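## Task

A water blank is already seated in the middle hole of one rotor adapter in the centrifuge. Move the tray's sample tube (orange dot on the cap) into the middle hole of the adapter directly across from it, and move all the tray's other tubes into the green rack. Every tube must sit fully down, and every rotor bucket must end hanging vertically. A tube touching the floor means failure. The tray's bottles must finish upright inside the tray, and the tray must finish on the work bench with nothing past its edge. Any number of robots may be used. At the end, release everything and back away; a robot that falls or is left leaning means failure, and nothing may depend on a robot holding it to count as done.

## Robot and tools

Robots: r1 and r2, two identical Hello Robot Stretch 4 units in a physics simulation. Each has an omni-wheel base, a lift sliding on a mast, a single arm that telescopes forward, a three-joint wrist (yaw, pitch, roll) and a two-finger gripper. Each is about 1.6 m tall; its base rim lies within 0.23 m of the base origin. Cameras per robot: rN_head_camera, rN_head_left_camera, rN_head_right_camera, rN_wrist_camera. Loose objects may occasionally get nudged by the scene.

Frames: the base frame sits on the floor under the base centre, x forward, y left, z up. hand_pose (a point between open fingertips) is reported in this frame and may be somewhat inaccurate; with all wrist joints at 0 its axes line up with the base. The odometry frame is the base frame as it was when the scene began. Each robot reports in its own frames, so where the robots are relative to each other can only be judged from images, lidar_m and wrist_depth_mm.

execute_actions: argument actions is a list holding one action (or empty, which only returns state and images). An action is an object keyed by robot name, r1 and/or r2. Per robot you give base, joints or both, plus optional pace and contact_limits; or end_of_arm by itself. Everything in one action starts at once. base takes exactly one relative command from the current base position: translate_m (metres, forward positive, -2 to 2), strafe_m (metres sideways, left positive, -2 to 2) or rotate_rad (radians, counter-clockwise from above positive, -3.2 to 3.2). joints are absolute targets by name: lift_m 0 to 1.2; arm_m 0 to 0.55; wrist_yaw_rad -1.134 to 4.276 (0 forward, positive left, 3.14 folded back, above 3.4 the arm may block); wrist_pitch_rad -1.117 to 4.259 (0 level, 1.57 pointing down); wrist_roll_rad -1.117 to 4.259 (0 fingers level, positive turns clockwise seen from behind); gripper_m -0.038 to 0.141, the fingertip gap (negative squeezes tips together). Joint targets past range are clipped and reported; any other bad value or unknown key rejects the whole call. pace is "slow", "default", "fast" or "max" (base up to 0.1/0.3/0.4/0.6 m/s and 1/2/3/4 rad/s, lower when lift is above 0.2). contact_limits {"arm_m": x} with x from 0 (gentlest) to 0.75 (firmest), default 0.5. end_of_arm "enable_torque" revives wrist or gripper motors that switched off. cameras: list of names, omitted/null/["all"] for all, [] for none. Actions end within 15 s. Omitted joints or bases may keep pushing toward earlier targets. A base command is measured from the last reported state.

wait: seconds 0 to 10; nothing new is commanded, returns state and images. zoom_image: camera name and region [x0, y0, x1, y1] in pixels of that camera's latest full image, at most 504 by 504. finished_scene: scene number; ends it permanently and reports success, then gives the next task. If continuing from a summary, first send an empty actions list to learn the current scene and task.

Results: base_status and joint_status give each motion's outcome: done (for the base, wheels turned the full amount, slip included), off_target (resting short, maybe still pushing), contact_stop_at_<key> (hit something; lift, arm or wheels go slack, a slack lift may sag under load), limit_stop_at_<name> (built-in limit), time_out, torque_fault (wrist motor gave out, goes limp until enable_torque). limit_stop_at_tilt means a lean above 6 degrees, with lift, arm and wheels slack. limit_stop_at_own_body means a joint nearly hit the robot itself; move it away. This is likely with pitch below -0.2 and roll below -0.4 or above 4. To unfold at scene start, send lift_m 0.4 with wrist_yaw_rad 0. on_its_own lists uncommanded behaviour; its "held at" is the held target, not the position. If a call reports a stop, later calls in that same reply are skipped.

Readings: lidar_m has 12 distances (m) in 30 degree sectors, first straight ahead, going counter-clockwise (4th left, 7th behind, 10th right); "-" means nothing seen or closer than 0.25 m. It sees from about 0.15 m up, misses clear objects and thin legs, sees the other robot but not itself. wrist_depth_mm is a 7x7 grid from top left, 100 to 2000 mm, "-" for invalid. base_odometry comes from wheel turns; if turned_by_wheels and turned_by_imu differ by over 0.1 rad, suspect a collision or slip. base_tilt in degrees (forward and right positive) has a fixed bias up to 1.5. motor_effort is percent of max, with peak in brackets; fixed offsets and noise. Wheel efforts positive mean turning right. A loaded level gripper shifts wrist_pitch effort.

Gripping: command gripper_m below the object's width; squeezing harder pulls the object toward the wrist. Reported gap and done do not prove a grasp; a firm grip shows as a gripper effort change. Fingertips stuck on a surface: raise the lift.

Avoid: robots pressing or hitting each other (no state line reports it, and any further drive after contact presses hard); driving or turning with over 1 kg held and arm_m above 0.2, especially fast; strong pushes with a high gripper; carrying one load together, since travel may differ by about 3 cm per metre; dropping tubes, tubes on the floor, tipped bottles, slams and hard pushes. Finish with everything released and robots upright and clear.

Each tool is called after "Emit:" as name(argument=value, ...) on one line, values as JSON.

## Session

Emit:
execute_actions(actions=[], cameras=["r1_head_camera","r1_head_left_camera","r1_wrist_camera","r2_head_camera","r2_head_left_camera","r2_wrist_camera"])

Scene clock: 0.00 s.
r1.base_odometry: x=+0.000 y=+0.000 heading=+0.000 (m, m, rad; r1's odometry frame)
r1.turned_by_wheels: +0.000 (rad since the last result)
r1.turned_by_imu: +0.000 (rad since the last result)
r1.base_tilt: forward=-0.1 right=-0.1 (deg)
r1.lidar_m: 1.60 3.21 3.77 1.20 1.21 1.47 - 1.46 0.86 0.74 0.75 0.89
r1.base_status: not commanded
r1.joint_positions: lift_m=+0.139 arm_m=-0.002 wrist_yaw_rad=+3.041 wrist_pitch_rad=-0.003 wrist_roll_rad=-0.003 gripper_m=+0.057
r1.joint_status: not commanded
r1.motor_effort: lift_m=+20 arm_m=+0 wrist_yaw_rad=+1 wrist_pitch_rad=-8 wrist_roll_rad=+0 gripper_m=-4 wheel_0=+0 wheel_1=+0 wheel_2=+0 (%)
r1.hand_pose: x=-0.1090 y=+0.1160 z=+0.3182 quat_wxyz=(+0.050, +0.001, -0.001, +0.999) (m; r1's base frame)
r1.wrist_depth_mm: - 141 - - - - - / - 141 - - - - 1366 / 106 141 - - - - - / 118 142 - - - - - / 1808 - - - - - 1983 / 1255 1281 209 1308 204 1229 1182 / 878 831 854 150 842 798 842
r2.base_odometry: x=+0.000 y=+0.000 heading=+0.000 (m, m, rad; r2's odometry frame)
r2.turned_by_wheels: +0.000 (rad since the last result)
r2.turned_by_imu: +0.000 (rad since the last result)
r2.base_tilt: forward=+0.2 right=-0.7 (deg)
r2.lidar_m: 1.02 1.04 1.87 2.10 1.25 1.07 1.08 1.28 2.31 3.12 3.67 3.63
r2.base_status: not commanded
r2.joint_positions: lift_m=+0.237 arm_m=-0.002 wrist_yaw_rad=+3.103 wrist_pitch_rad=+0.003 wrist_roll_rad=+0.012 gripper_m=+0.057
r2.joint_status: not commanded
r2.motor_effort: lift_m=+17 arm_m=+0 wrist_yaw_rad=-2 wrist_pitch_rad=-8 wrist_roll_rad=+0 gripper_m=+0 wheel_0=+0 wheel_1=+0 wheel_2=+0 (%)
r2.hand_pose: x=-0.1163 y=+0.0985 z=+0.4140 quat_wxyz=(+0.019, -0.002, +0.006, +1.000) (m; r2's base frame)
r2.wrist_depth_mm: - 138 1255 1205 1160 1078 1025 / - 117 152 1229 1138 1098 1025 / - 130 172 1229 1160 1078 1042 / 141 141 1281 1205 1138 1098 1025 / 1499 1397 1336 1229 1138 1098 1042 / 1366 1397 198 1229 192 1078 1060 / 946 904 1008 107 1042 946 1025
pictures: r1_head_camera, r1_head_left_camera, r1_wrist_camera, r2_head_camera, r2_head_left_camera, r2_wrist_camera
Images, in order (width x height): r1_head_camera 420x560, r1_head_left_camera 420x672, r1_wrist_camera 616x392, r2_head_camera 420x560, r2_head_left_camera 420x672, r2_wrist_camera 616x392.

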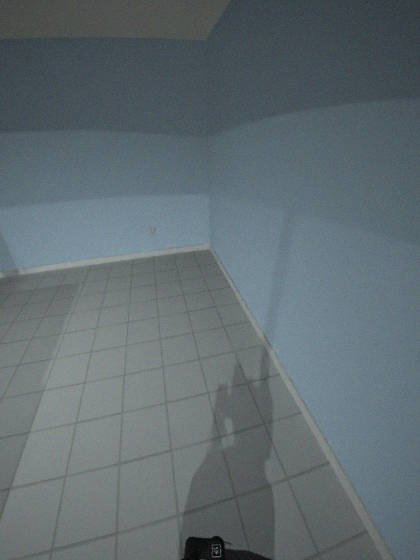

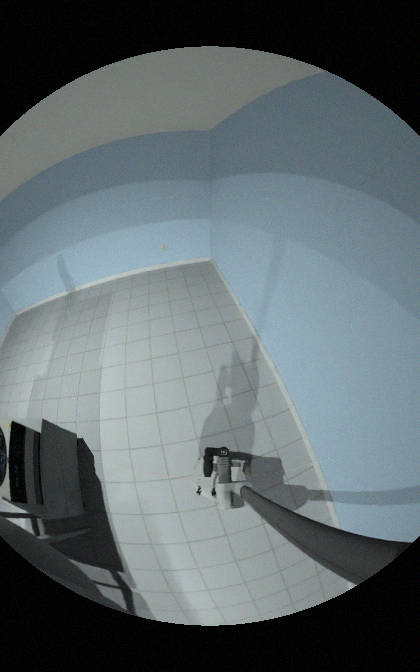

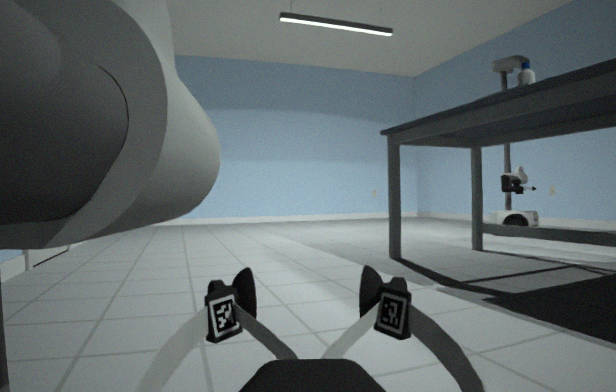

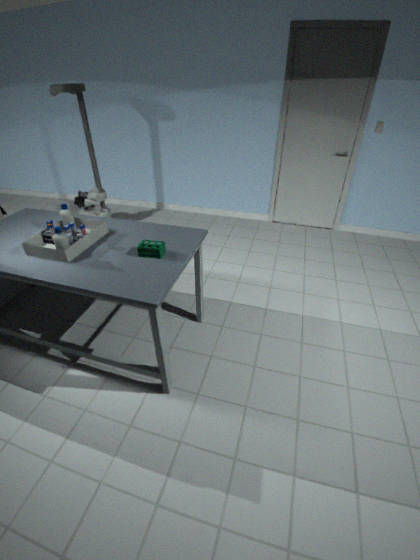

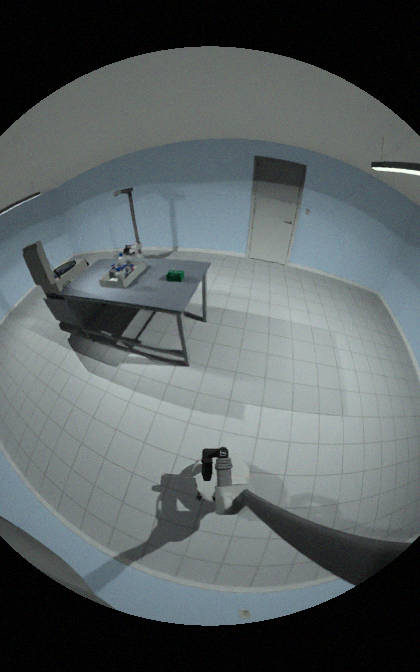

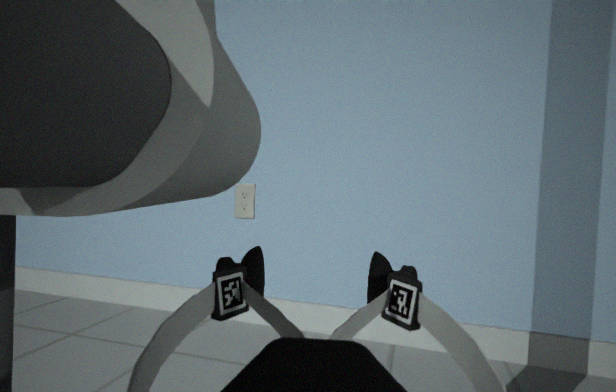

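Emit:
execute_actions(actions=[{"r1":{"base":{"rotate_rad":1.83},"joints":{"lift_m":1.15,"wrist_yaw_rad":0,"wrist_pitch_rad":1.57,"gripper_m":0.06}}}], cameras=["r1_head_camera"])

Scene clock: 5.43 s.
r1.base_odometry: x=+0.000 y=+0.000 heading=+1.830 (m, m, rad; r1's odometry frame)
r1.turned_by_wheels: +1.830 (rad since the last result)
r1.turned_by_imu: +1.844 (rad since the last result)
r1.base_tilt: forward=-0.1 right=-0.1 (deg)
r1.lidar_m: 1.20 1.27 1.78 2.69 1.06 0.77 0.75 0.78 1.09 3.19 3.34 1.24
r1.base_status: done
r1.joint_positions: lift_m=+0.152 arm_m=-0.002 wrist_yaw_rad=+2.722 wrist_pitch_rad=+0.319 wrist_roll_rad=-0.003 gripper_m=+0.060
r1.joint_status: lift_m limit_stop_at_own_body (moved +0.013 of +1.011); wrist_yaw_rad limit_stop_at_own_body (moved -0.319 of -3.041); wrist_pitch_rad limit_stop_at_own_body (moved +0.322 of +1.573); the others done
r1.on_its_own: wrist_yaw_rad is held at +2.722, not at your +0.000, since a limit_stop_at_own_body; wrist_pitch_rad is held at +0.317, not at your +1.570, since a limit_stop_at_own_body; lift_m is slack since a limit_stop_at_own_body (your +1.150 is given up); arm_m is slack since a limit_stop_at_own_body
r1.motor_effort: lift_m=+20(23) arm_m=+0(0) wrist_yaw_rad=-1(10) wrist_pitch_rad=-8(2) wrist_roll_rad=+0(0) gripper_m=-5(3) wheel_0=-1(4) wheel_1=+0(5) wheel_2=+0(7) (%)
r1.hand_pose: x=-0.0452 y=+0.1914 z=+0.2398 quat_wxyz=(+0.205, -0.156, +0.032, +0.966) (m; r1's base frame)
r1.wrist_depth_mm: 715 768 842 917 991 1118 1255 / 741 788 866 960 1060 1160 1308 / 768 831 917 991 1098 1229 1397 / 788 866 946 1008 1078 1160 1138 / 788 809 820 820 809 788 778 / 253 257 202 621 202 603 591 / 210 203 206 154 496 477 496
r2.base_odometry: x=+0.000 y=+0.000 heading=+0.000 (m, m, rad; r2's odometry frame)
r2.turned_by_wheels: +0.000 (rad since the last result)
r2.turned_by_imu: -0.001 (rad since the last result)
r2.base_tilt: forward=+0.2 right=-0.6 (deg)
r2.lidar_m: 1.02 1.06 1.87 2.13 1.24 1.08 1.08 1.30 2.31 3.11 3.66 3.60
r2.base_status: not commanded
r2.joint_positions: lift_m=+0.237 arm_m=-0.002 wrist_yaw_rad=+3.103 wrist_pitch_rad=+0.003 wrist_roll_rad=+0.012 gripper_m=+0.057
r2.joint_status: not commanded
r2.motor_effort: lift_m=+17(17) arm_m=+0(0) wrist_yaw_rad=+0(1) wrist_pitch_rad=-9(8) wrist_roll_rad=+0(0) gripper_m=-1(1) wheel_0=+0(0) wheel_1=+0(0) wheel_2=+0(0) (%)
r2.hand_pose: x=-0.1163 y=+0.0985 z=+0.4140 quat_wxyz=(+0.019, -0.002, +0.006, +1.000) (m; r2's base frame)
r2.wrist_depth_mm: - 138 1281 1229 1160 1078 1025 / - 117 152 1229 1138 1060 1025 / - 130 172 1229 1160 1078 1042 / 141 141 1281 1229 1138 1078 1025 / 1499 1430 1308 1205 1160 1078 1025 / 1336 1366 197 1205 191 1078 1025 / 946 917 991 107 1042 946 1008
pictures: r1_head_camera
Images, in order (width x height): r1_head_camera 420x560.

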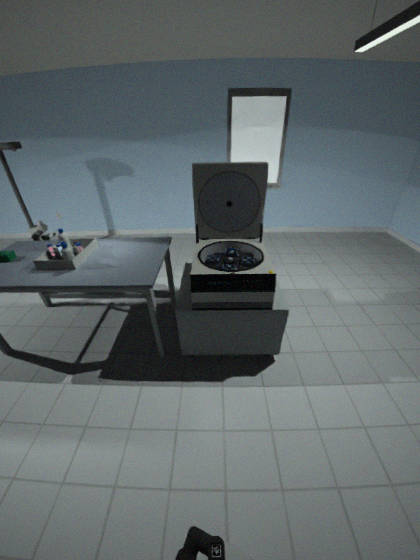

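Emit:
execute_actions(actions=[{"r1":{"base":{"strafe_m":1.2},"joints":{"lift_m":1.15,"wrist_yaw_rad":0,"wrist_pitch_rad":0.0}}}], cameras=[])

Emit:
execute_actions(actions=[{"r1":{"base":{"translate_m":0.9},"joints":{"wrist_pitch_rad":1.57,"arm_m":0.4}}}], cameras=["r1_wrist_camera","r1_head_left_camera"])

Scene clock: 16.27 s.
r1.base_odometry: x=-1.160 y=-0.307 heading=+1.830 (m, m, rad; r1's odometry frame)
r1.turned_by_wheels: +0.000 (rad since the last result)
r1.turned_by_imu: +0.002 (rad since the last result)
r1.base_tilt: forward=-0.2 right=-0.2 (deg)
r1.lidar_m: 1.23 1.28 4.49 2.67 1.04 0.77 0.72 0.75 1.07 3.15 1.72 1.29
r1.base_status: done
r1.joint_positions: lift_m=+1.150 arm_m=-0.002 wrist_yaw_rad=+0.000 wrist_pitch_rad=+0.003 wrist_roll_rad=-0.003 gripper_m=+0.060
r1.joint_status: all done
r1.on_its_own: arm_m is slack since a limit_stop_at_own_body
r1.motor_effort: lift_m=+23(24) arm_m=+0(0) wrist_yaw_rad=-2(6) wrist_pitch_rad=-8(12) wrist_roll_rad=+0(0) gripper_m=-6(3) wheel_0=+0(9) wheel_1=+0(8) wheel_2=-1(0) (%)
r1.hand_pose: x=+0.4578 y=-0.0873 z=+1.3273 quat_wxyz=(+1.000, -0.001, +0.001, +0.000) (m; r1's base frame)
r1.wrist_depth_mm: - - - - - - - / - - - - - - - / - - - - - - - / - - - - - - 1661 / - - - - - - 1618 / - - 202 - 202 - 1618 / - 1366 1366 154 1397 1308 1499
r2.base_odometry: x=+0.000 y=+0.000 heading=+0.000 (m, m, rad; r2's odometry frame)
r2.turned_by_wheels: +0.000 (rad since the last result)
r2.turned_by_imu: -0.001 (rad since the last result)
r2.base_tilt: forward=+0.1 right=-0.7 (deg)
r2.lidar_m: 1.03 1.04 1.89 2.12 1.24 1.07 1.08 1.28 2.31 3.12 3.65 3.63
r2.base_status: not commanded
r2.joint_positions: lift_m=+0.237 arm_m=-0.002 wrist_yaw_rad=+3.103 wrist_pitch_rad=+0.003 wrist_roll_rad=+0.012 gripper_m=+0.057
r2.joint_status: not commanded
r2.motor_effort: lift_m=+17(17) arm_m=+0(0) wrist_yaw_rad=+0(0) wrist_pitch_rad=-8(9) wrist_roll_rad=+1(1) gripper_m=+1(4) wheel_0=+0(0) wheel_1=+0(0) wheel_2=+0(0) (%)
r2.hand_pose: x=-0.1163 y=+0.0985 z=+0.4140 quat_wxyz=(+0.019, -0.002, +0.006, +1.000) (m; r2's base frame)
r2.wrist_depth_mm: - 138 1229 1205 1138 1078 1025 / - 117 151 1205 1138 1098 1008 / - 130 172 1229 1160 1098 1025 / 140 141 1281 1229 1160 1098 1042 / 1499 1397 1336 1229 1138 1098 1042 / 1336 1336 198 1229 191 1078 1060 / 960 904 976 107 1042 931 1025
pictures: none
No camera images: the call's "cameras" was empty. Leave "cameras" out to get every camera's image.

Scene clock: 20.83 s.
r1.base_odometry: x=-1.391 y=+0.563 heading=+1.830 (m, m, rad; r1's odometry frame)
r1.turned_by_wheels: +0.000 (rad since the last result)
r1.turned_by_imu: +0.001 (rad since the last result)
r1.base_tilt: forward=-0.2 right=-0.2 (deg)
r1.lidar_m: 0.34 0.36 0.53 4.31 2.26 1.68 1.62 1.69 2.34 1.27 0.47 0.35
r1.base_status: done
r1.joint_positions: lift_m=+1.150 arm_m=+0.399 wrist_yaw_rad=+0.000 wrist_pitch_rad=+1.570 wrist_roll_rad=-0.003 gripper_m=+0.060
r1.joint_status: all done
r1.motor_effort: lift_m=+23(23) arm_m=+6(7) wrist_yaw_rad=+0(1) wrist_pitch_rad=-1(6) wrist_roll_rad=+0(2) gripper_m=-3(5) wheel_0=+1(6) wheel_1=-1(8) wheel_2=+1(9) (%)
r1.hand_pose: x=+0.5700 y=-0.0874 z=+1.0395 quat_wxyz=(+0.707, -0.001, +0.707, +0.001) (m; r1's base frame)
r1.wrist_depth_mm: 500 504 496 500 477 500 508 / 500 504 439 442 442 504 508 / 500 500 496 504 504 508 508 / 500 504 500 500 368 508 508 / 500 504 504 500 504 508 504 / 504 500 202 504 202 508 508 / 504 504 508 149 508 504 508
r2.base_odometry: x=+0.000 y=+0.000 heading=+0.000 (m, m, rad; r2's odometry frame)
r2.turned_by_wheels: +0.000 (rad since the last result)
r2.turned_by_imu: +0.000 (rad since the last result)
r2.base_tilt: forward=+0.2 right=-0.5 (deg)
r2.lidar_m: 0.99 1.04 1.88 2.11 1.26 1.08 1.09 1.29 2.30 3.10 3.63 3.61
r2.base_status: not commanded
r2.joint_positions: lift_m=+0.237 arm_m=-0.002 wrist_yaw_rad=+3.103 wrist_pitch_rad=+0.003 wrist_roll_rad=+0.012 gripper_m=+0.057
r2.joint_status: not commanded
r2.motor_effort: lift_m=+17(17) arm_m=+0(0) wrist_yaw_rad=-1(1) wrist_pitch_rad=-8(9) wrist_roll_rad=+2(0) gripper_m=-1(5) wheel_0=+0(0) wheel_1=+0(0) wheel_2=+0(0) (%)
r2.hand_pose: x=-0.1163 y=+0.0985 z=+0.4140 quat_wxyz=(+0.019, -0.002, +0.006, +1.000) (m; r2's base frame)
r2.wrist_depth_mm: - 138 1281 1229 1160 1078 1025 / - 117 152 1255 1182 1098 1025 / - 130 172 1255 1160 1098 1042 / 140 141 1308 1229 1160 1078 1042 / 1499 1397 1336 1229 1182 1098 1025 / 1366 1366 198 1182 191 1078 1042 / 960 904 991 107 1025 946 1008
pictures: r1_head_left_camera, r1_wrist_camera
Images, in order (width x height): r1_head_left_camera 420x672, r1_wrist_camera 616x392.

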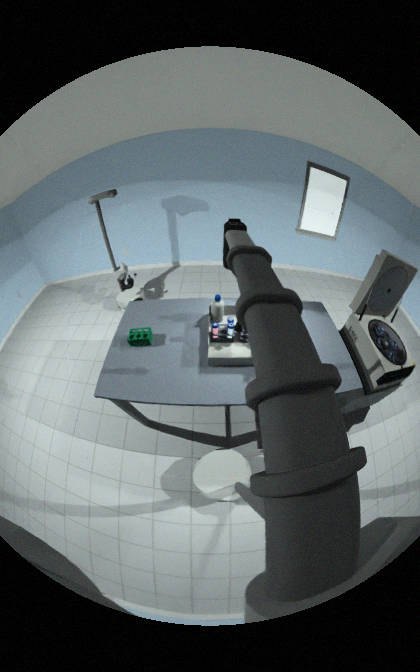

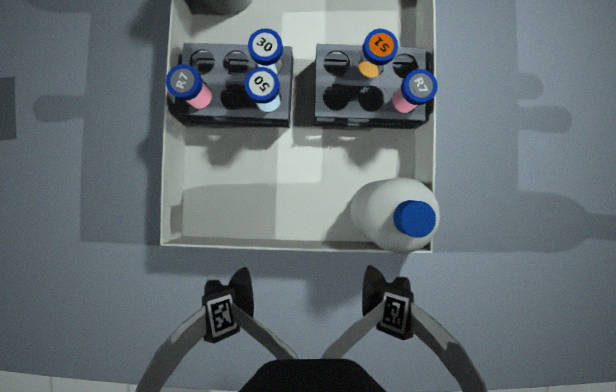

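Emit:
execute_actions(actions=[{"r1":{"base":{"translate_m":0.05},"joints":{"arm_m":0.547}},"r2":{"base":{"rotate_rad":-0.26},"joints":{"lift_m":1.15,"wrist_yaw_rad":0,"gripper_m":0.06}}}], cameras=[])

Emit:
execute_actions(actions=[{"r1":{"base":{"strafe_m":-0.069},"joints":{"lift_m":1.02}},"r2":{"base":{"strafe_m":0.9},"joints":{"wrist_pitch_rad":1.57}}}], cameras=["r1_wrist_camera","r2_head_camera"])

Scene clock: 32.00 s.
r1.base_odometry: x=-1.403 y=+0.611 heading=+1.830 (m, m, rad; r1's odometry frame)
r1.turned_by_wheels: +0.000 (rad since the last result)
r1.turned_by_imu: +0.002 (rad since the last result)
r1.base_tilt: forward=-0.1 right=+0.0 (deg)
r1.lidar_m: 0.28 0.30 0.45 4.31 2.32 1.75 1.69 1.75 2.43 1.08 0.43 0.32
r1.base_status: done
r1.joint_positions: lift_m=+1.150 arm_m=+0.546 wrist_yaw_rad=+0.000 wrist_pitch_rad=+1.570 wrist_roll_rad=-0.003 gripper_m=+0.060
r1.joint_status: all done
r1.motor_effort: lift_m=+23(22) arm_m=+7(8) wrist_yaw_rad=-1(1) wrist_pitch_rad=+0(1) wrist_roll_rad=+0(0) gripper_m=-3(3) wheel_0=+1(4) wheel_1=-1(5) wheel_2=-1(7) (%)
r1.hand_pose: x=+0.7170 y=-0.0874 z=+1.0395 quat_wxyz=(+0.707, -0.001, +0.707, +0.001) (m; r1's base frame)
r1.wrist_depth_mm: 500 500 500 500 504 504 504 / 500 508 473 500 500 504 504 / 500 500 394 500 500 508 508 / 500 500 500 500 500 504 508 / 500 504 442 496 436 508 508 / 504 504 202 504 202 508 508 / 500 504 504 149 445 508 508
r2.base_odometry: x=+0.000 y=+0.000 heading=-0.260 (m, m, rad; r2's odometry frame)
r2.turned_by_wheels: -0.260 (rad since the last result)
r2.turned_by_imu: -0.263 (rad since the last result)
r2.base_tilt: forward=+0.3 right=-0.5 (deg)
r2.lidar_m: 3.62 1.03 1.31 3.90 1.54 1.11 1.07 1.13 1.60 3.10 3.25 3.77
r2.base_status: done
r2.joint_positions: lift_m=+1.150 arm_m=-0.002 wrist_yaw_rad=+0.000 wrist_pitch_rad=+0.004 wrist_roll_rad=+0.012 gripper_m=+0.060
r2.joint_status: all done
r2.motor_effort: lift_m=+23(25) arm_m=+0(0) wrist_yaw_rad=-2(6) wrist_pitch_rad=-9(8) wrist_roll_rad=+1(2) gripper_m=-7(2) wheel_0=+1(5) wheel_1=+0(6) wheel_2=+0(5) (%)
r2.hand_pose: x=+0.4571 y=-0.0873 z=+1.3268 quat_wxyz=(+1.000, +0.006, +0.002, +0.000) (m; r2's base frame)
r2.wrist_depth_mm: - - - - - - - / - - - - - - - / 1808 - - - - - - / - - - - - - - / - - - - - - - / - - 196 - 196 - - / 1255 1255 - 107 - - -
pictures: none
No camera images: the call's "cameras" was empty. Leave "cameras" out to get every camera's image.

Scene clock: 36.33 s.
r1.base_odometry: x=-1.337 y=+0.629 heading=+1.830 (m, m, rad; r1's odometry frame)
r1.turned_by_wheels: +0.000 (rad since the last result)
r1.turned_by_imu: +0.001 (rad since the last result)
r1.base_tilt: forward=-0.1 right=-0.1 (deg)
r1.lidar_m: 0.28 0.33 0.45 4.39 2.35 1.75 1.67 1.76 2.43 1.10 0.43 0.31
r1.base_status: done
r1.joint_positions: lift_m=+1.020 arm_m=+0.546 wrist_yaw_rad=+0.000 wrist_pitch_rad=+1.570 wrist_roll_rad=-0.003 gripper_m=+0.060
r1.joint_status: all done
r1.motor_effort: lift_m=+18(20) arm_m=+7(7) wrist_yaw_rad=-3(2) wrist_pitch_rad=-1(0) wrist_roll_rad=+0(0) gripper_m=-4(3) wheel_0=-1(9) wheel_1=+2(5) wheel_2=-1(2) (%)
r1.hand_pose: x=+0.7170 y=-0.0874 z=+0.9099 quat_wxyz=(+0.707, -0.001, +0.707, +0.001) (m; r1's base frame)
r1.wrist_depth_mm: 229 370 343 368 373 370 373 / 226 291 370 368 373 373 373 / 303 355 370 368 370 375 375 / 343 370 370 370 370 375 375 / 309 307 332 310 364 375 373 / 273 277 202 310 202 375 375 / 340 370 368 149 373 377 375
r2.base_odometry: x=+0.231 y=+0.870 heading=-0.260 (m, m, rad; r2's odometry frame)
r2.turned_by_wheels: +0.000 (rad since the last result)
r2.turned_by_imu: +0.003 (rad since the last result)
r2.base_tilt: forward=+0.2 right=-0.7 (deg)
r2.lidar_m: 0.88 0.96 1.35 3.76 1.48 1.08 1.05 1.11 1.57 4.01 4.19 0.94
r2.base_status: done
r2.joint_positions: lift_m=+1.150 arm_m=-0.002 wrist_yaw_rad=+0.000 wrist_pitch_rad=+1.570 wrist_roll_rad=+0.012 gripper_m=+0.060
r2.joint_status: all done
r2.motor_effort: lift_m=+22(23) arm_m=+0(0) wrist_yaw_rad=-1(2) wrist_pitch_rad=-2(9) wrist_roll_rad=+0(0) gripper_m=-2(0) wheel_0=+0(8) wheel_1=+0(7) wheel_2=+0(3) (%)
r2.hand_pose: x=+0.1688 y=-0.0874 z=+1.0394 quat_wxyz=(+0.707, +0.004, +0.707, -0.004) (m; r2's base frame)
r2.wrist_depth_mm: 1255 1281 1229 1229 1229 1229 1229 / 1255 1255 1255 1255 1229 1229 1205 / 1229 1281 1229 1229 1255 1255 1229 / 1308 1281 1255 1281 1281 1255 1255 / 1281 1281 1060 1042 1229 1255 1255 / 1281 1308 195 1078 195 1205 1281 / 1308 1255 1281 107 1229 1281 1281
pictures: r1_wrist_camera, r2_head_camera
Images, in order (width x height): r1_wrist_camera 616x392, r2_head_camera 420x560.

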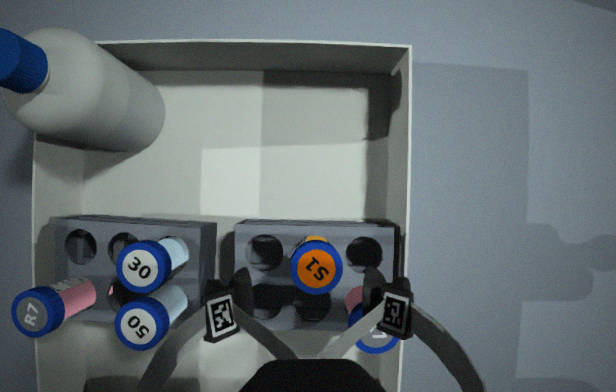

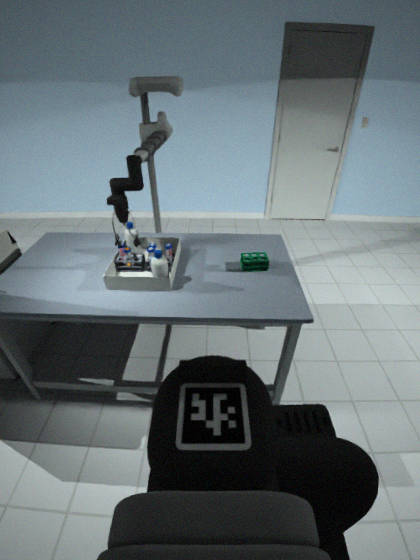

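Emit:
execute_actions(actions=[{"r1":{"base":{"translate_m":0.005},"joints":{"wrist_roll_rad":-0.5}},"r2":{"base":{"translate_m":0.55}}}], cameras=[])

Emit:
execute_actions(actions=[{"r1":{"base":{"strafe_m":-0.005},"joints":{"lift_m":0.975}},"r2":{"base":{"strafe_m":0.3}}}], cameras=["r1_wrist_camera"])

Emit:
execute_actions(actions=[{"r1":{"joints":{"gripper_m":0.015}}}], cameras=[])

Emit:
execute_actions(actions=[{"r1":{"joints":{"lift_m":1.19}}}], cameras=["r1_wrist_camera"])

Scene clock: 51.37 s.
r1.base_odometry: x=-1.338 y=+0.633 heading=+1.830 (m, m, rad; r1's odometry frame)
r1.turned_by_wheels: +0.000 (rad since the last result)
r1.turned_by_imu: +0.002 (rad since the last result)
r1.base_tilt: forward=-0.1 right=+0.0 (deg)
r1.lidar_m: 0.27 0.32 0.45 4.39 2.33 1.74 1.68 1.75 2.45 1.07 0.41 0.31
r1.base_status: done
r1.joint_positions: lift_m=+1.020 arm_m=+0.546 wrist_yaw_rad=+0.000 wrist_pitch_rad=+1.570 wrist_roll_rad=-0.499 gripper_m=+0.060
r1.joint_status: all done
r1.motor_effort: lift_m=+18(18) arm_m=+6(7) wrist_yaw_rad=+1(0) wrist_pitch_rad=+0(0) wrist_roll_rad=-1(4) gripper_m=-3(3) wheel_0=+0(2) wheel_1=+0(6) wheel_2=+0(6) (%)
r1.hand_pose: x=+0.7170 y=-0.0874 z=+0.9099 quat_wxyz=(+0.685, -0.175, +0.685, +0.175) (m; r1's base frame)
r1.wrist_depth_mm: 373 315 268 342 373 373 373 / 370 359 370 370 355 373 373 / 370 322 370 368 370 370 373 / 258 310 312 370 368 373 375 / 370 290 351 310 364 375 373 / 370 370 202 310 202 375 375 / 347 370 373 150 375 373 375
r2.base_odometry: x=+0.763 y=+0.728 heading=-0.260 (m, m, rad; r2's odometry frame)
r2.turned_by_wheels: +0.000 (rad since the last result)
r2.turned_by_imu: +0.000 (rad since the last result)
r2.base_tilt: forward=+0.1 right=-0.8 (deg)
r2.lidar_m: 0.36 0.37 0.55 4.71 2.25 1.67 1.60 1.71 2.38 4.03 0.52 0.38
r2.base_status: done
r2.joint_positions: lift_m=+1.150 arm_m=-0.002 wrist_yaw_rad=+0.000 wrist_pitch_rad=+1.570 wrist_roll_rad=+0.012 gripper_m=+0.060
r2.joint_status: not commanded
r2.motor_effort: lift_m=+22(22) arm_m=+0(0) wrist_yaw_rad=-2(0) wrist_pitch_rad=-2(2) wrist_roll_rad=+2(1) gripper_m=-5(1) wheel_0=-1(5) wheel_1=+1(5) wheel_2=+2(8) (%)
r2.hand_pose: x=+0.1688 y=-0.0874 z=+1.0394 quat_wxyz=(+0.707, +0.004, +0.707, -0.004) (m; r2's base frame)
r2.wrist_depth_mm: 496 504 496 496 492 492 492 / 1255 1229 1255 1060 1042 496 1229 / 1229 1255 1255 1255 1255 1255 1281 / 1308 1281 1255 1229 1281 1255 1255 / 1255 1281 1060 1042 1255 1255 1229 / 1308 1281 195 1042 195 1255 1255 / 1281 1281 1255 107 1255 1281 1255
pictures: none
No camera images: the call's "cameras" was empty. Leave "cameras" out to get every camera's image.

Scene clock: 53.70 s.
r1.base_odometry: x=-1.333 y=+0.635 heading=+1.830 (m, m, rad; r1's odometry frame)
r1.turned_by_wheels: +0.000 (rad since the last result)
r1.turned_by_imu: +0.001 (rad since the last result)
r1.base_tilt: forward=-0.2 right=-0.1 (deg)
r1.lidar_m: 0.29 0.32 0.41 4.39 2.31 1.75 1.68 1.74 2.47 1.07 0.42 0.30
r1.base_status: done
r1.joint_positions: lift_m=+0.975 arm_m=+0.546 wrist_yaw_rad=+0.000 wrist_pitch_rad=+1.570 wrist_roll_rad=-0.499 gripper_m=+0.060
r1.joint_status: all done
r1.motor_effort: lift_m=+18(18) arm_m=+6(6) wrist_yaw_rad=+0(1) wrist_pitch_rad=+0(0) wrist_roll_rad=-3(4) gripper_m=-3(4) wheel_0=+1(6) wheel_1=+1(5) wheel_2=+0(0) (%)
r1.hand_pose: x=+0.7170 y=-0.0874 z=+0.8649 quat_wxyz=(+0.685, -0.175, +0.685, +0.175) (m; r1's base frame)
r1.wrist_depth_mm: 325 278 281 324 315 327 327 / 268 325 324 324 324 327 327 / 264 294 324 325 325 319 327 / 265 204 297 325 325 325 327 / 325 237 300 265 327 327 330 / 325 325 202 204 202 330 329 / 325 325 327 150 330 329 330
r2.base_odometry: x=+0.840 y=+1.018 heading=-0.260 (m, m, rad; r2's odometry frame)
r2.turned_by_wheels: +0.000 (rad since the last result)
r2.turned_by_imu: +0.001 (rad since the last result)
r2.base_tilt: forward=+0.2 right=-0.7 (deg)
r2.lidar_m: 0.36 0.40 0.56 4.40 2.18 1.66 1.60 1.69 2.36 4.31 0.52 0.37
r2.base_status: done
r2.joint_positions: lift_m=+1.150 arm_m=-0.002 wrist_yaw_rad=+0.000 wrist_pitch_rad=+1.570 wrist_roll_rad=+0.012 gripper_m=+0.060
r2.joint_status: not commanded
r2.motor_effort: lift_m=+22(22) arm_m=+0(0) wrist_yaw_rad=-1(2) wrist_pitch_rad=-1(1) wrist_roll_rad=+2(2) gripper_m=-3(5) wheel_0=-1(9) wheel_1=+0(9) wheel_2=+1(1) (%)
r2.hand_pose: x=+0.1688 y=-0.0874 z=+1.0394 quat_wxyz=(+0.707, +0.004, +0.707, -0.004) (m; r2's base frame)
r2.wrist_depth_mm: 504 500 496 496 492 484 488 / 1255 1255 1138 1229 1060 1229 504 / 1229 1255 1255 1281 1255 1255 1229 / 1281 1255 1255 1255 1255 1255 1229 / 1281 1255 1042 1060 1255 1255 1281 / 1255 1255 196 1060 195 1281 1255 / 1308 1308 1281 107 1281 1255 1255
pictures: r1_wrist_camera
Images, in order (width x height): r1_wrist_camera 616x392.

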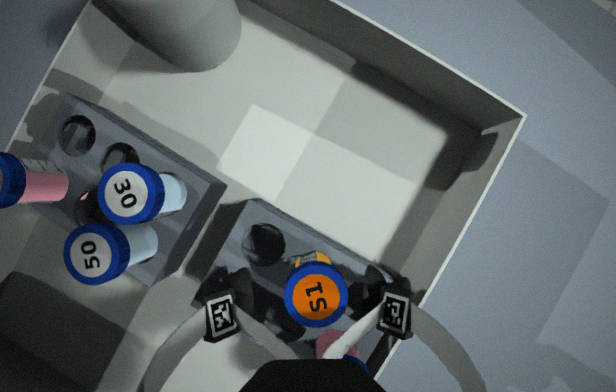

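Scene clock: 54.93 s.
r1.base_odometry: x=-1.333 y=+0.635 heading=+1.830 (m, m, rad; r1's odometry frame)
r1.turned_by_wheels: +0.000 (rad since the last result)
r1.turned_by_imu: +0.000 (rad since the last result)
r1.base_tilt: forward=-0.1 right=-0.1 (deg)
r1.lidar_m: 0.28 0.31 0.44 4.39 2.32 1.75 1.68 1.74 2.46 1.07 0.41 0.30
r1.base_status: not commanded
r1.joint_positions: lift_m=+0.975 arm_m=+0.546 wrist_yaw_rad=+0.000 wrist_pitch_rad=+1.570 wrist_roll_rad=-0.499 gripper_m=+0.015
r1.joint_status: all done
r1.motor_effort: lift_m=+18(18) arm_m=+6(6) wrist_yaw_rad=-2(2) wrist_pitch_rad=-1(0) wrist_roll_rad=-2(3) gripper_m=-8(10) wheel_0=+2(1) wheel_1=+1(1) wheel_2=+0(0) (%)
r1.hand_pose: x=+0.7170 y=-0.0874 z=+0.8649 quat_wxyz=(+0.685, -0.175, +0.685, +0.175) (m; r1's base frame)
r1.wrist_depth_mm: 325 277 283 325 315 327 327 / 268 324 324 325 325 327 329 / 264 294 324 327 325 319 327 / 264 203 297 325 325 327 329 / 324 237 301 264 327 329 329 / 325 325 198 198 192 330 330 / 324 325 325 153 271 330 330
r2.base_odometry: x=+0.840 y=+1.018 heading=-0.260 (m, m, rad; r2's odometry frame)
r2.turned_by_wheels: +0.000 (rad since the last result)
r2.turned_by_imu: +0.000 (rad since the last result)
r2.base_tilt: forward=+0.3 right=-0.6 (deg)
r2.lidar_m: 0.38 0.39 0.56 4.41 2.20 1.65 1.60 1.68 2.36 4.31 0.53 0.38
r2.base_status: not commanded
r2.joint_positions: lift_m=+1.150 arm_m=-0.002 wrist_yaw_rad=+0.000 wrist_pitch_rad=+1.570 wrist_roll_rad=+0.012 gripper_m=+0.060
r2.joint_status: not commanded
r2.motor_effort: lift_m=+22(22) arm_m=+0(0) wrist_yaw_rad=-1(1) wrist_pitch_rad=-2(1) wrist_roll_rad=-2(1) gripper_m=-6(4) wheel_0=-1(1) wheel_1=+0(0) wheel_2=+1(1) (%)
r2.hand_pose: x=+0.1688 y=-0.0874 z=+1.0394 quat_wxyz=(+0.707, +0.004, +0.707, -0.004) (m; r2's base frame)
r2.wrist_depth_mm: 504 500 496 500 496 488 492 / 1229 1255 1138 1255 1098 1229 504 / 1255 1281 1281 1255 1281 1229 1255 / 1281 1255 1255 1255 1255 1255 1281 / 1308 1255 1042 1042 1229 1281 1229 / 1281 1308 196 1078 195 1255 1255 / 1281 1281 1308 107 1281 1255 1281
pictures: none
No camera images: the call's "cameras" was empty. Leave "cameras" out to get every camera's image.

Scene clock: 56.90 s.
r1.base_odometry: x=-1.333 y=+0.635 heading=+1.830 (m, m, rad; r1's odometry frame)
r1.turned_by_wheels: +0.000 (rad since the last result)
r1.turned_by_imu: +0.001 (rad since the last result)
r1.base_tilt: forward=-0.1 right=-0.1 (deg)
r1.lidar_m: 0.29 0.30 0.44 4.38 2.33 1.76 1.69 1.75 2.45 1.08 0.41 0.29
r1.base_status: not commanded
r1.joint_positions: lift_m=+1.190 arm_m=+0.546 wrist_yaw_rad=+0.000 wrist_pitch_rad=+1.570 wrist_roll_rad=-0.499 gripper_m=+0.015
r1.joint_status: all done
r1.motor_effort: lift_m=+23(23) arm_m=+6(6) wrist_yaw_rad=+1(1) wrist_pitch_rad=+0(0) wrist_roll_rad=-2(2) gripper_m=-9(10) wheel_0=+2(1) wheel_1=+1(1) wheel_2=+0(0) (%)
r1.hand_pose: x=+0.7170 y=-0.0874 z=+1.0795 quat_wxyz=(+0.685, -0.175, +0.685, +0.175) (m; r1's base frame)
r1.wrist_depth_mm: 539 544 544 544 544 1308 1336 / 544 544 415 544 544 544 1336 / 544 539 544 539 539 544 544 / 544 496 480 539 544 544 549 / 544 539 539 480 544 549 544 / 544 539 193 198 191 549 549 / 544 544 436 153 549 544 549
r2.base_odometry: x=+0.840 y=+1.018 heading=-0.260 (m, m, rad; r2's odometry frame)
r2.turned_by_wheels: +0.000 (rad since the last result)
r2.turned_by_imu: +0.000 (rad since the last result)
r2.base_tilt: forward=+0.1 right=-0.6 (deg)
r2.lidar_m: 0.36 0.38 0.57 4.40 2.20 1.66 1.59 1.70 2.38 4.33 0.52 0.38
r2.base_status: not commanded
r2.joint_positions: lift_m=+1.150 arm_m=-0.002 wrist_yaw_rad=+0.000 wrist_pitch_rad=+1.570 wrist_roll_rad=+0.012 gripper_m=+0.060
r2.joint_status: not commanded
r2.motor_effort: lift_m=+22(22) arm_m=+0(0) wrist_yaw_rad=-2(1) wrist_pitch_rad=-1(2) wrist_roll_rad=-1(1) gripper_m=-2(3) wheel_0=-1(1) wheel_1=+0(0) wheel_2=+1(1) (%)
r2.hand_pose: x=+0.1688 y=-0.0874 z=+1.0394 quat_wxyz=(+0.707, +0.004, +0.707, -0.004) (m; r2's base frame)
r2.wrist_depth_mm: 504 500 500 500 496 492 492 / 1281 1255 1138 1229 1078 1229 508 / 1281 1255 1229 1281 1229 1281 1255 / 1281 1281 1281 1255 1255 1255 1229 / 1281 1255 1060 1042 1229 1255 1229 / 1308 1281 195 1060 196 1255 1255 / 1281 1255 1281 107 1255 1229 1281
pictures: r1_wrist_camera
Images, in order (width x height): r1_wrist_camera 616x392.

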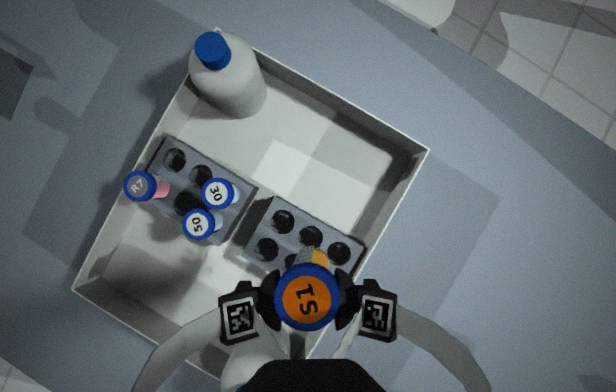

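Emit:
execute_actions(actions=[{"r1":{"base":{"translate_m":-0.08},"joints":{"wrist_roll_rad":0,"arm_m":0.4}}}], cameras=[])

Emit:
execute_actions(actions=[{"r1":{"base":{"strafe_m":-1.2}},"r2":{"joints":{"arm_m":0.33},"pace":"slow"}}], cameras=["r1_wrist_camera","r2_wrist_camera"])

Scene clock: 67.10 s.
r1.base_odometry: x=-1.313 y=+0.557 heading=+1.830 (m, m, rad; r1's odometry frame)
r1.turned_by_wheels: +0.000 (rad since the last result)
r1.turned_by_imu: +0.002 (rad since the last result)
r1.base_tilt: forward=-0.1 right=+0.0 (deg)
r1.lidar_m: 0.37 0.38 0.58 4.38 2.22 1.68 1.61 1.69 2.33 1.37 0.52 0.38
r1.base_status: done
r1.joint_positions: lift_m=+1.190 arm_m=+0.401 wrist_yaw_rad=+0.000 wrist_pitch_rad=+1.570 wrist_roll_rad=-0.001 gripper_m=+0.015
r1.joint_status: all done
r1.motor_effort: lift_m=+23(23) arm_m=-7(8) wrist_yaw_rad=-1(2) wrist_pitch_rad=-1(1) wrist_roll_rad=+1(4) gripper_m=-12(12) wheel_0=+2(7) wheel_1=+0(5) wheel_2=+0(7) (%)
r1.hand_pose: x=+0.5723 y=-0.0874 z=+1.0795 quat_wxyz=(+0.707, +0.000, +0.707, +0.000) (m; r1's base frame)
r1.wrist_depth_mm: 539 539 539 539 544 544 549 / 539 496 480 477 539 549 544 / 539 544 544 539 549 544 544 / 544 539 539 402 544 544 549 / 539 544 544 544 539 549 544 / 539 544 193 198 191 544 549 / 1308 544 544 153 544 549 549
r2.base_odometry: x=+0.840 y=+1.018 heading=-0.260 (m, m, rad; r2's odometry frame)
r2.turned_by_wheels: +0.000 (rad since the last result)
r2.turned_by_imu: +0.000 (rad since the last result)
r2.base_tilt: forward=+0.2 right=-0.6 (deg)
r2.lidar_m: 0.37 0.40 0.56 4.42 2.22 1.65 1.59 1.68 2.38 4.32 0.54 0.39
r2.base_status: not commanded
r2.joint_positions: lift_m=+1.150 arm_m=-0.002 wrist_yaw_rad=+0.000 wrist_pitch_rad=+1.570 wrist_roll_rad=+0.012 gripper_m=+0.060
r2.joint_status: not commanded
r2.motor_effort: lift_m=+22(22) arm_m=+0(0) wrist_yaw_rad=-1(2) wrist_pitch_rad=-2(1) wrist_roll_rad=+1(1) gripper_m=-5(4) wheel_0=-1(1) wheel_1=+0(0) wheel_2=+1(1) (%)
r2.hand_pose: x=+0.1688 y=-0.0874 z=+1.0394 quat_wxyz=(+0.707, +0.004, +0.707, -0.004) (m; r2's base frame)
r2.wrist_depth_mm: 500 500 500 496 496 488 492 / 1281 1229 1118 1255 1078 1205 504 / 1255 1281 1229 1255 1229 1255 1229 / 1281 1255 1255 1229 1281 1255 1255 / 1281 1281 1060 1060 1281 1255 1255 / 1308 1281 196 1060 195 1255 1255 / 1308 1308 1255 107 1229 1255 1255
pictures: none
No camera images: the call's "cameras" was empty. Leave "cameras" out to get every camera's image.

Scene clock: 72.43 s.
r1.base_odometry: x=-0.153 y=+0.865 heading=+1.830 (m, m, rad; r1's odometry frame)
r1.turned_by_wheels: +0.000 (rad since the last result)
r1.turned_by_imu: +0.002 (rad since the last result)
r1.base_tilt: forward=-0.2 right=-0.2 (deg)
r1.lidar_m: 0.34 0.35 0.57 1.56 2.27 1.69 1.64 1.72 2.37 3.14 0.48 0.35
r1.base_status: done
r1.joint_positions: lift_m=+1.190 arm_m=+0.401 wrist_yaw_rad=+0.000 wrist_pitch_rad=+1.570 wrist_roll_rad=-0.001 gripper_m=+0.015
r1.joint_status: not commanded
r1.motor_effort: lift_m=+23(23) arm_m=-7(7) wrist_yaw_rad=-1(1) wrist_pitch_rad=-1(2) wrist_roll_rad=+2(2) gripper_m=-7(11) wheel_0=-1(3) wheel_1=+2(9) wheel_2=+0(1) (%)
r1.hand_pose: x=+0.5722 y=-0.0874 z=+1.0795 quat_wxyz=(+0.707, +0.000, +0.707, +0.000) (m; r1's base frame)
r1.wrist_depth_mm: 1281 496 521 559 500 496 1308 / 1308 496 554 544 564 500 1308 / 1308 535 559 559 564 508 1308 / 1308 535 559 564 535 517 1336 / 1308 496 559 549 564 500 1308 / 1308 500 193 198 192 500 1336 / 1336 500 500 154 500 500 1308
r2.base_odometry: x=+0.840 y=+1.018 heading=-0.260 (m, m, rad; r2's odometry frame)
r2.turned_by_wheels: +0.000 (rad since the last result)
r2.turned_by_imu: -0.001 (rad since the last result)
r2.base_tilt: forward=+0.3 right=-0.6 (deg)
r2.lidar_m: 0.37 0.41 0.55 4.41 2.20 1.65 1.60 1.69 2.38 4.31 0.54 0.39
r2.base_status: not commanded
r2.joint_positions: lift_m=+1.150 arm_m=+0.329 wrist_yaw_rad=+0.000 wrist_pitch_rad=+1.570 wrist_roll_rad=+0.012 gripper_m=+0.060
r2.joint_status: all done
r2.motor_effort: lift_m=+22(22) arm_m=+8(8) wrist_yaw_rad=-2(2) wrist_pitch_rad=-2(1) wrist_roll_rad=+0(1) gripper_m=-6(3) wheel_0=-1(1) wheel_1=+0(0) wheel_2=+1(1) (%)
r2.hand_pose: x=+0.4997 y=-0.0874 z=+1.0394 quat_wxyz=(+0.707, +0.004, +0.707, -0.004) (m; r2's base frame)
r2.wrist_depth_mm: 500 439 433 433 492 492 484 / 500 500 500 496 492 492 488 / 504 500 496 353 496 492 492 / 508 504 500 500 500 500 496 / 512 508 508 504 504 504 496 / 1281 1281 196 500 195 504 500 / 1281 1281 1078 107 1255 1255 1281
pictures: r1_wrist_camera, r2_wrist_camera
Images, in order (width x height): r1_wrist_camera 616x392, r2_wrist_camera 616x392.

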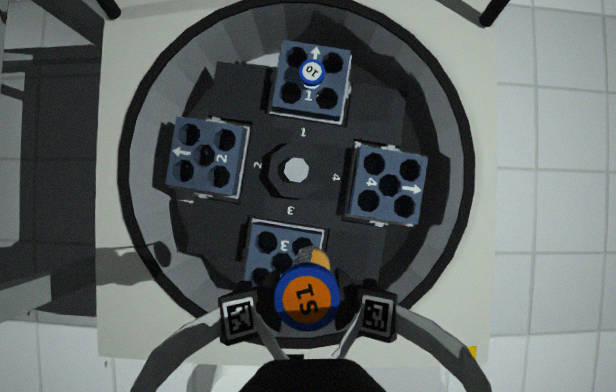

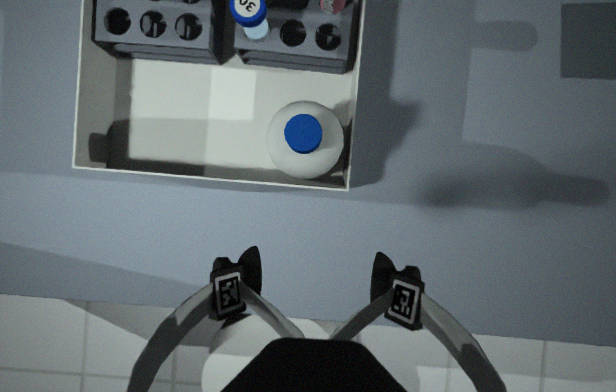

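Emit:
execute_actions(actions=[{"r1":{"base":{"strafe_m":0.036},"joints":{"arm_m":0.362,"lift_m":1.03}},"r2":{"base":{"strafe_m":0.063},"joints":{"arm_m":0.545}}}], cameras=["r1_wrist_camera","r2_wrist_camera"])

Scene clock: 78.80 s.
r1.base_odometry: x=-0.188 y=+0.856 heading=+1.830 (m, m, rad; r1's odometry frame)
r1.turned_by_wheels: +0.000 (rad since the last result)
r1.turned_by_imu: +0.001 (rad since the last result)
r1.base_tilt: forward=+0.0 right=-0.2 (deg)
r1.lidar_m: 0.34 0.36 0.56 1.60 2.29 1.70 1.62 1.68 2.36 3.17 0.48 0.34
r1.base_status: done
r1.joint_positions: lift_m=+1.030 arm_m=+0.363 wrist_yaw_rad=+0.000 wrist_pitch_rad=+1.570 wrist_roll_rad=-0.001 gripper_m=+0.015
r1.joint_status: all done
r1.motor_effort: lift_m=+18(21) arm_m=-7(6) wrist_yaw_rad=-1(0) wrist_pitch_rad=-2(1) wrist_roll_rad=+1(2) gripper_m=-10(9) wheel_0=-1(7) wheel_1=-2(6) wheel_2=+1(0) (%)
r1.hand_pose: x=+0.5343 y=-0.0874 z=+0.9199 quat_wxyz=(+0.707, +0.000, +0.707, +0.000) (m; r1's base frame)
r1.wrist_depth_mm: 334 366 399 399 399 399 340 / 336 370 370 399 402 404 359 / 336 394 399 382 402 387 368 / 336 402 399 402 399 407 340 / 338 343 404 375 399 404 342 / 338 338 193 198 192 342 340 / 336 338 338 153 340 342 342
r2.base_odometry: x=+0.856 y=+1.079 heading=-0.260 (m, m, rad; r2's odometry frame)
r2.turned_by_wheels: +0.000 (rad since the last result)
r2.turned_by_imu: +0.000 (rad since the last result)
r2.base_tilt: forward=+0.2 right=-0.7 (deg)
r2.lidar_m: 0.36 0.40 0.55 4.34 2.21 1.67 1.59 1.70 2.36 4.40 0.51 0.37
r2.base_status: done
r2.joint_positions: lift_m=+1.150 arm_m=+0.544 wrist_yaw_rad=+0.000 wrist_pitch_rad=+1.570 wrist_roll_rad=+0.012 gripper_m=+0.060
r2.joint_status: all done
r2.motor_effort: lift_m=+22(22) arm_m=+8(9) wrist_yaw_rad=+0(1) wrist_pitch_rad=-1(2) wrist_roll_rad=+2(2) gripper_m=+0(3) wheel_0=+0(9) wheel_1=-2(7) wheel_2=+1(1) (%)
r2.hand_pose: x=+0.7148 y=-0.0874 z=+1.0394 quat_wxyz=(+0.707, +0.004, +0.707, -0.004) (m; r2's base frame)
r2.wrist_depth_mm: 500 496 452 488 488 488 488 / 504 496 473 496 488 488 488 / 504 504 500 496 492 496 492 / 504 504 439 439 439 496 496 / 512 508 473 500 492 500 496 / 512 512 195 500 195 504 500 / 517 512 500 107 508 504 504
pictures: r1_wrist_camera, r2_wrist_camera
Images, in order (width x height): r1_wrist_camera 616x392, r2_wrist_camera 616x392.

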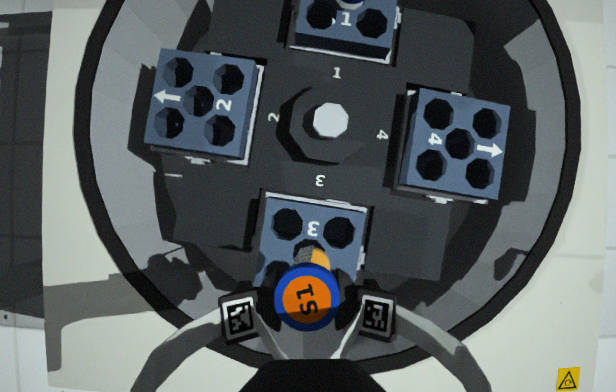

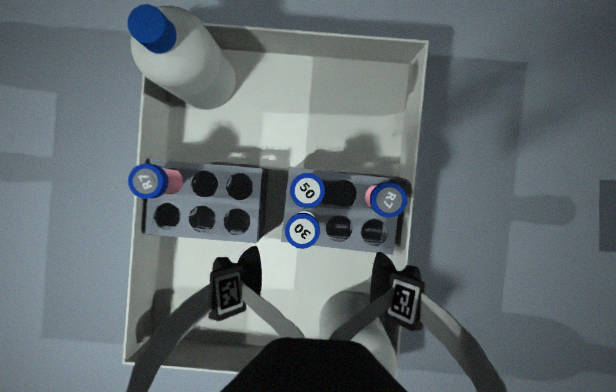

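Emit:
execute_actions(actions=[{"r1":{"joints":{"arm_m":0.358}},"r2":{"base":{"strafe_m":0.013},"joints":{"lift_m":1.03}}}], cameras=["r2_wrist_camera"])

Emit:
execute_actions(actions=[{"r1":{"joints":{"lift_m":0.9},"pace":"slow"}}], cameras=["r1_wrist_camera"])

Scene clock: 92.13 s.
r1.base_odometry: x=-0.188 y=+0.856 heading=+1.830 (m, m, rad; r1's odometry frame)
r1.turned_by_wheels: +0.000 (rad since the last result)
r1.turned_by_imu: +0.001 (rad since the last result)
r1.base_tilt: forward=-0.1 right=-0.2 (deg)
r1.lidar_m: 0.32 0.37 0.55 1.59 2.29 1.68 1.62 1.69 2.34 3.17 0.48 0.35
r1.base_status: not commanded
r1.joint_positions: lift_m=+1.030 arm_m=+0.359 wrist_yaw_rad=+0.000 wrist_pitch_rad=+1.570 wrist_roll_rad=-0.001 gripper_m=+0.015
r1.joint_status: all done
r1.motor_effort: lift_m=+18(18) arm_m=-6(8) wrist_yaw_rad=-1(2) wrist_pitch_rad=-1(1) wrist_roll_rad=+1(2) gripper_m=-13(7) wheel_0=+0(0) wheel_1=-2(2) wheel_2=+1(1) (%)
r1.hand_pose: x=+0.5303 y=-0.0874 z=+0.9199 quat_wxyz=(+0.707, +0.000, +0.707, +0.000) (m; r1's base frame)
r1.wrist_depth_mm: 334 370 399 397 399 399 342 / 336 377 377 399 399 407 362 / 336 394 399 382 399 392 368 / 338 399 399 399 402 407 340 / 338 338 430 375 404 404 340 / 338 338 193 198 192 340 342 / 338 338 340 153 340 342 342
r2.base_odometry: x=+0.860 y=+1.092 heading=-0.260 (m, m, rad; r2's odometry frame)
r2.turned_by_wheels: +0.000 (rad since the last result)
r2.turned_by_imu: -0.001 (rad since the last result)
r2.base_tilt: forward=+0.1 right=-0.5 (deg)
r2.lidar_m: 0.35 0.38 0.56 4.34 2.22 1.67 1.59 1.67 2.37 4.40 0.54 0.39
r2.base_status: done
r2.joint_positions: lift_m=+1.030 arm_m=+0.544 wrist_yaw_rad=+0.000 wrist_pitch_rad=+1.570 wrist_roll_rad=+0.012 gripper_m=+0.060
r2.joint_status: all done
r2.motor_effort: lift_m=+13(21) arm_m=+7(7) wrist_yaw_rad=-1(0) wrist_pitch_rad=-1(1) wrist_roll_rad=+0(2) gripper_m=-2(4) wheel_0=-2(9) wheel_1=+0(6) wheel_2=+0(1) (%)
r2.hand_pose: x=+0.7148 y=-0.0874 z=+0.9201 quat_wxyz=(+0.707, +0.004, +0.707, -0.004) (m; r2's base frame)
r2.wrist_depth_mm: 382 248 366 373 370 373 370 / 387 349 379 379 370 373 373 / 384 357 382 375 375 377 375 / 384 320 322 320 317 377 379 / 392 351 322 320 322 379 379 / 392 387 196 382 195 382 382 / 394 370 387 107 342 317 379
pictures: r2_wrist_camera
Images, in order (width x height): r2_wrist_camera 616x392.

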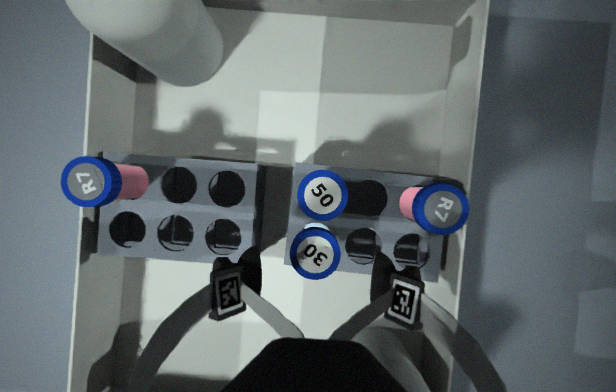

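Scene clock: 94.03 s.
r1.base_odometry: x=-0.188 y=+0.856 heading=+1.830 (m, m, rad; r1's odometry frame)
r1.turned_by_wheels: +0.000 (rad since the last result)
r1.turned_by_imu: +0.001 (rad since the last result)
r1.base_tilt: forward=-0.3 right=-0.2 (deg)
r1.lidar_m: 0.34 0.36 0.54 1.59 2.28 1.71 1.63 1.70 2.36 3.18 0.49 0.34
r1.base_status: not commanded
r1.joint_positions: lift_m=+0.900 arm_m=+0.359 wrist_yaw_rad=+0.000 wrist_pitch_rad=+1.570 wrist_roll_rad=-0.001 gripper_m=+0.015
r1.joint_status: all done
r1.motor_effort: lift_m=+18(18) arm_m=-7(7) wrist_yaw_rad=-1(1) wrist_pitch_rad=-1(2) wrist_roll_rad=+1(2) gripper_m=-13(10) wheel_0=+0(0) wheel_1=-2(2) wheel_2=+1(1) (%)
r1.hand_pose: x=+0.5302 y=-0.0874 z=+0.7900 quat_wxyz=(+0.707, +0.000, +0.707, +0.000) (m; r1's base frame)
r1.wrist_depth_mm: 268 242 268 268 268 271 320 / 265 246 270 250 250 255 244 / 282 272 270 270 270 252 252 / 267 268 270 271 270 271 270 / 240 273 271 244 272 272 312 / 211 276 192 198 191 279 266 / 207 211 266 153 293 244 -
r2.base_odometry: x=+0.860 y=+1.092 heading=-0.260 (m, m, rad; r2's odometry frame)
r2.turned_by_wheels: +0.000 (rad since the last result)
r2.turned_by_imu: +0.000 (rad since the last result)
r2.base_tilt: forward=+0.1 right=-0.5 (deg)
r2.lidar_m: 0.38 0.39 0.56 4.32 2.21 1.65 1.60 1.67 2.38 4.40 0.52 0.38
r2.base_status: not commanded
r2.joint_positions: lift_m=+1.030 arm_m=+0.544 wrist_yaw_rad=+0.000 wrist_pitch_rad=+1.570 wrist_roll_rad=+0.012 gripper_m=+0.060
r2.joint_status: not commanded
r2.motor_effort: lift_m=+13(13) arm_m=+8(8) wrist_yaw_rad=+0(1) wrist_pitch_rad=-2(1) wrist_roll_rad=-1(1) gripper_m=-6(1) wheel_0=-2(2) wheel_1=+0(0) wheel_2=+0(0) (%)
r2.hand_pose: x=+0.7148 y=-0.0874 z=+0.9201 quat_wxyz=(+0.707, +0.004, +0.707, -0.004) (m; r2's base frame)
r2.wrist_depth_mm: 382 250 366 373 373 370 373 / 382 347 377 373 370 373 375 / 387 357 377 377 375 375 377 / 384 320 322 320 319 377 375 / 389 353 322 319 322 382 379 / 392 387 196 384 195 384 379 / 394 368 384 107 340 319 384
pictures: r1_wrist_camera
Images, in order (width x height): r1_wrist_camera 616x392.

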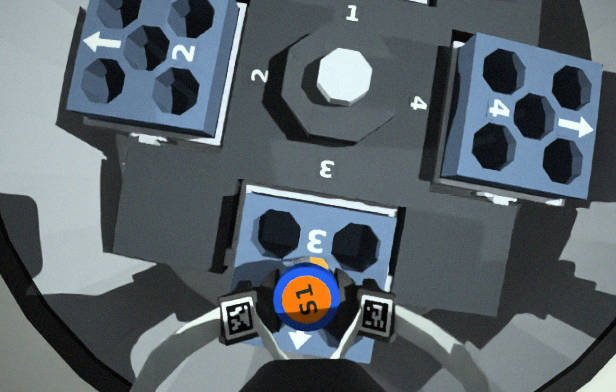

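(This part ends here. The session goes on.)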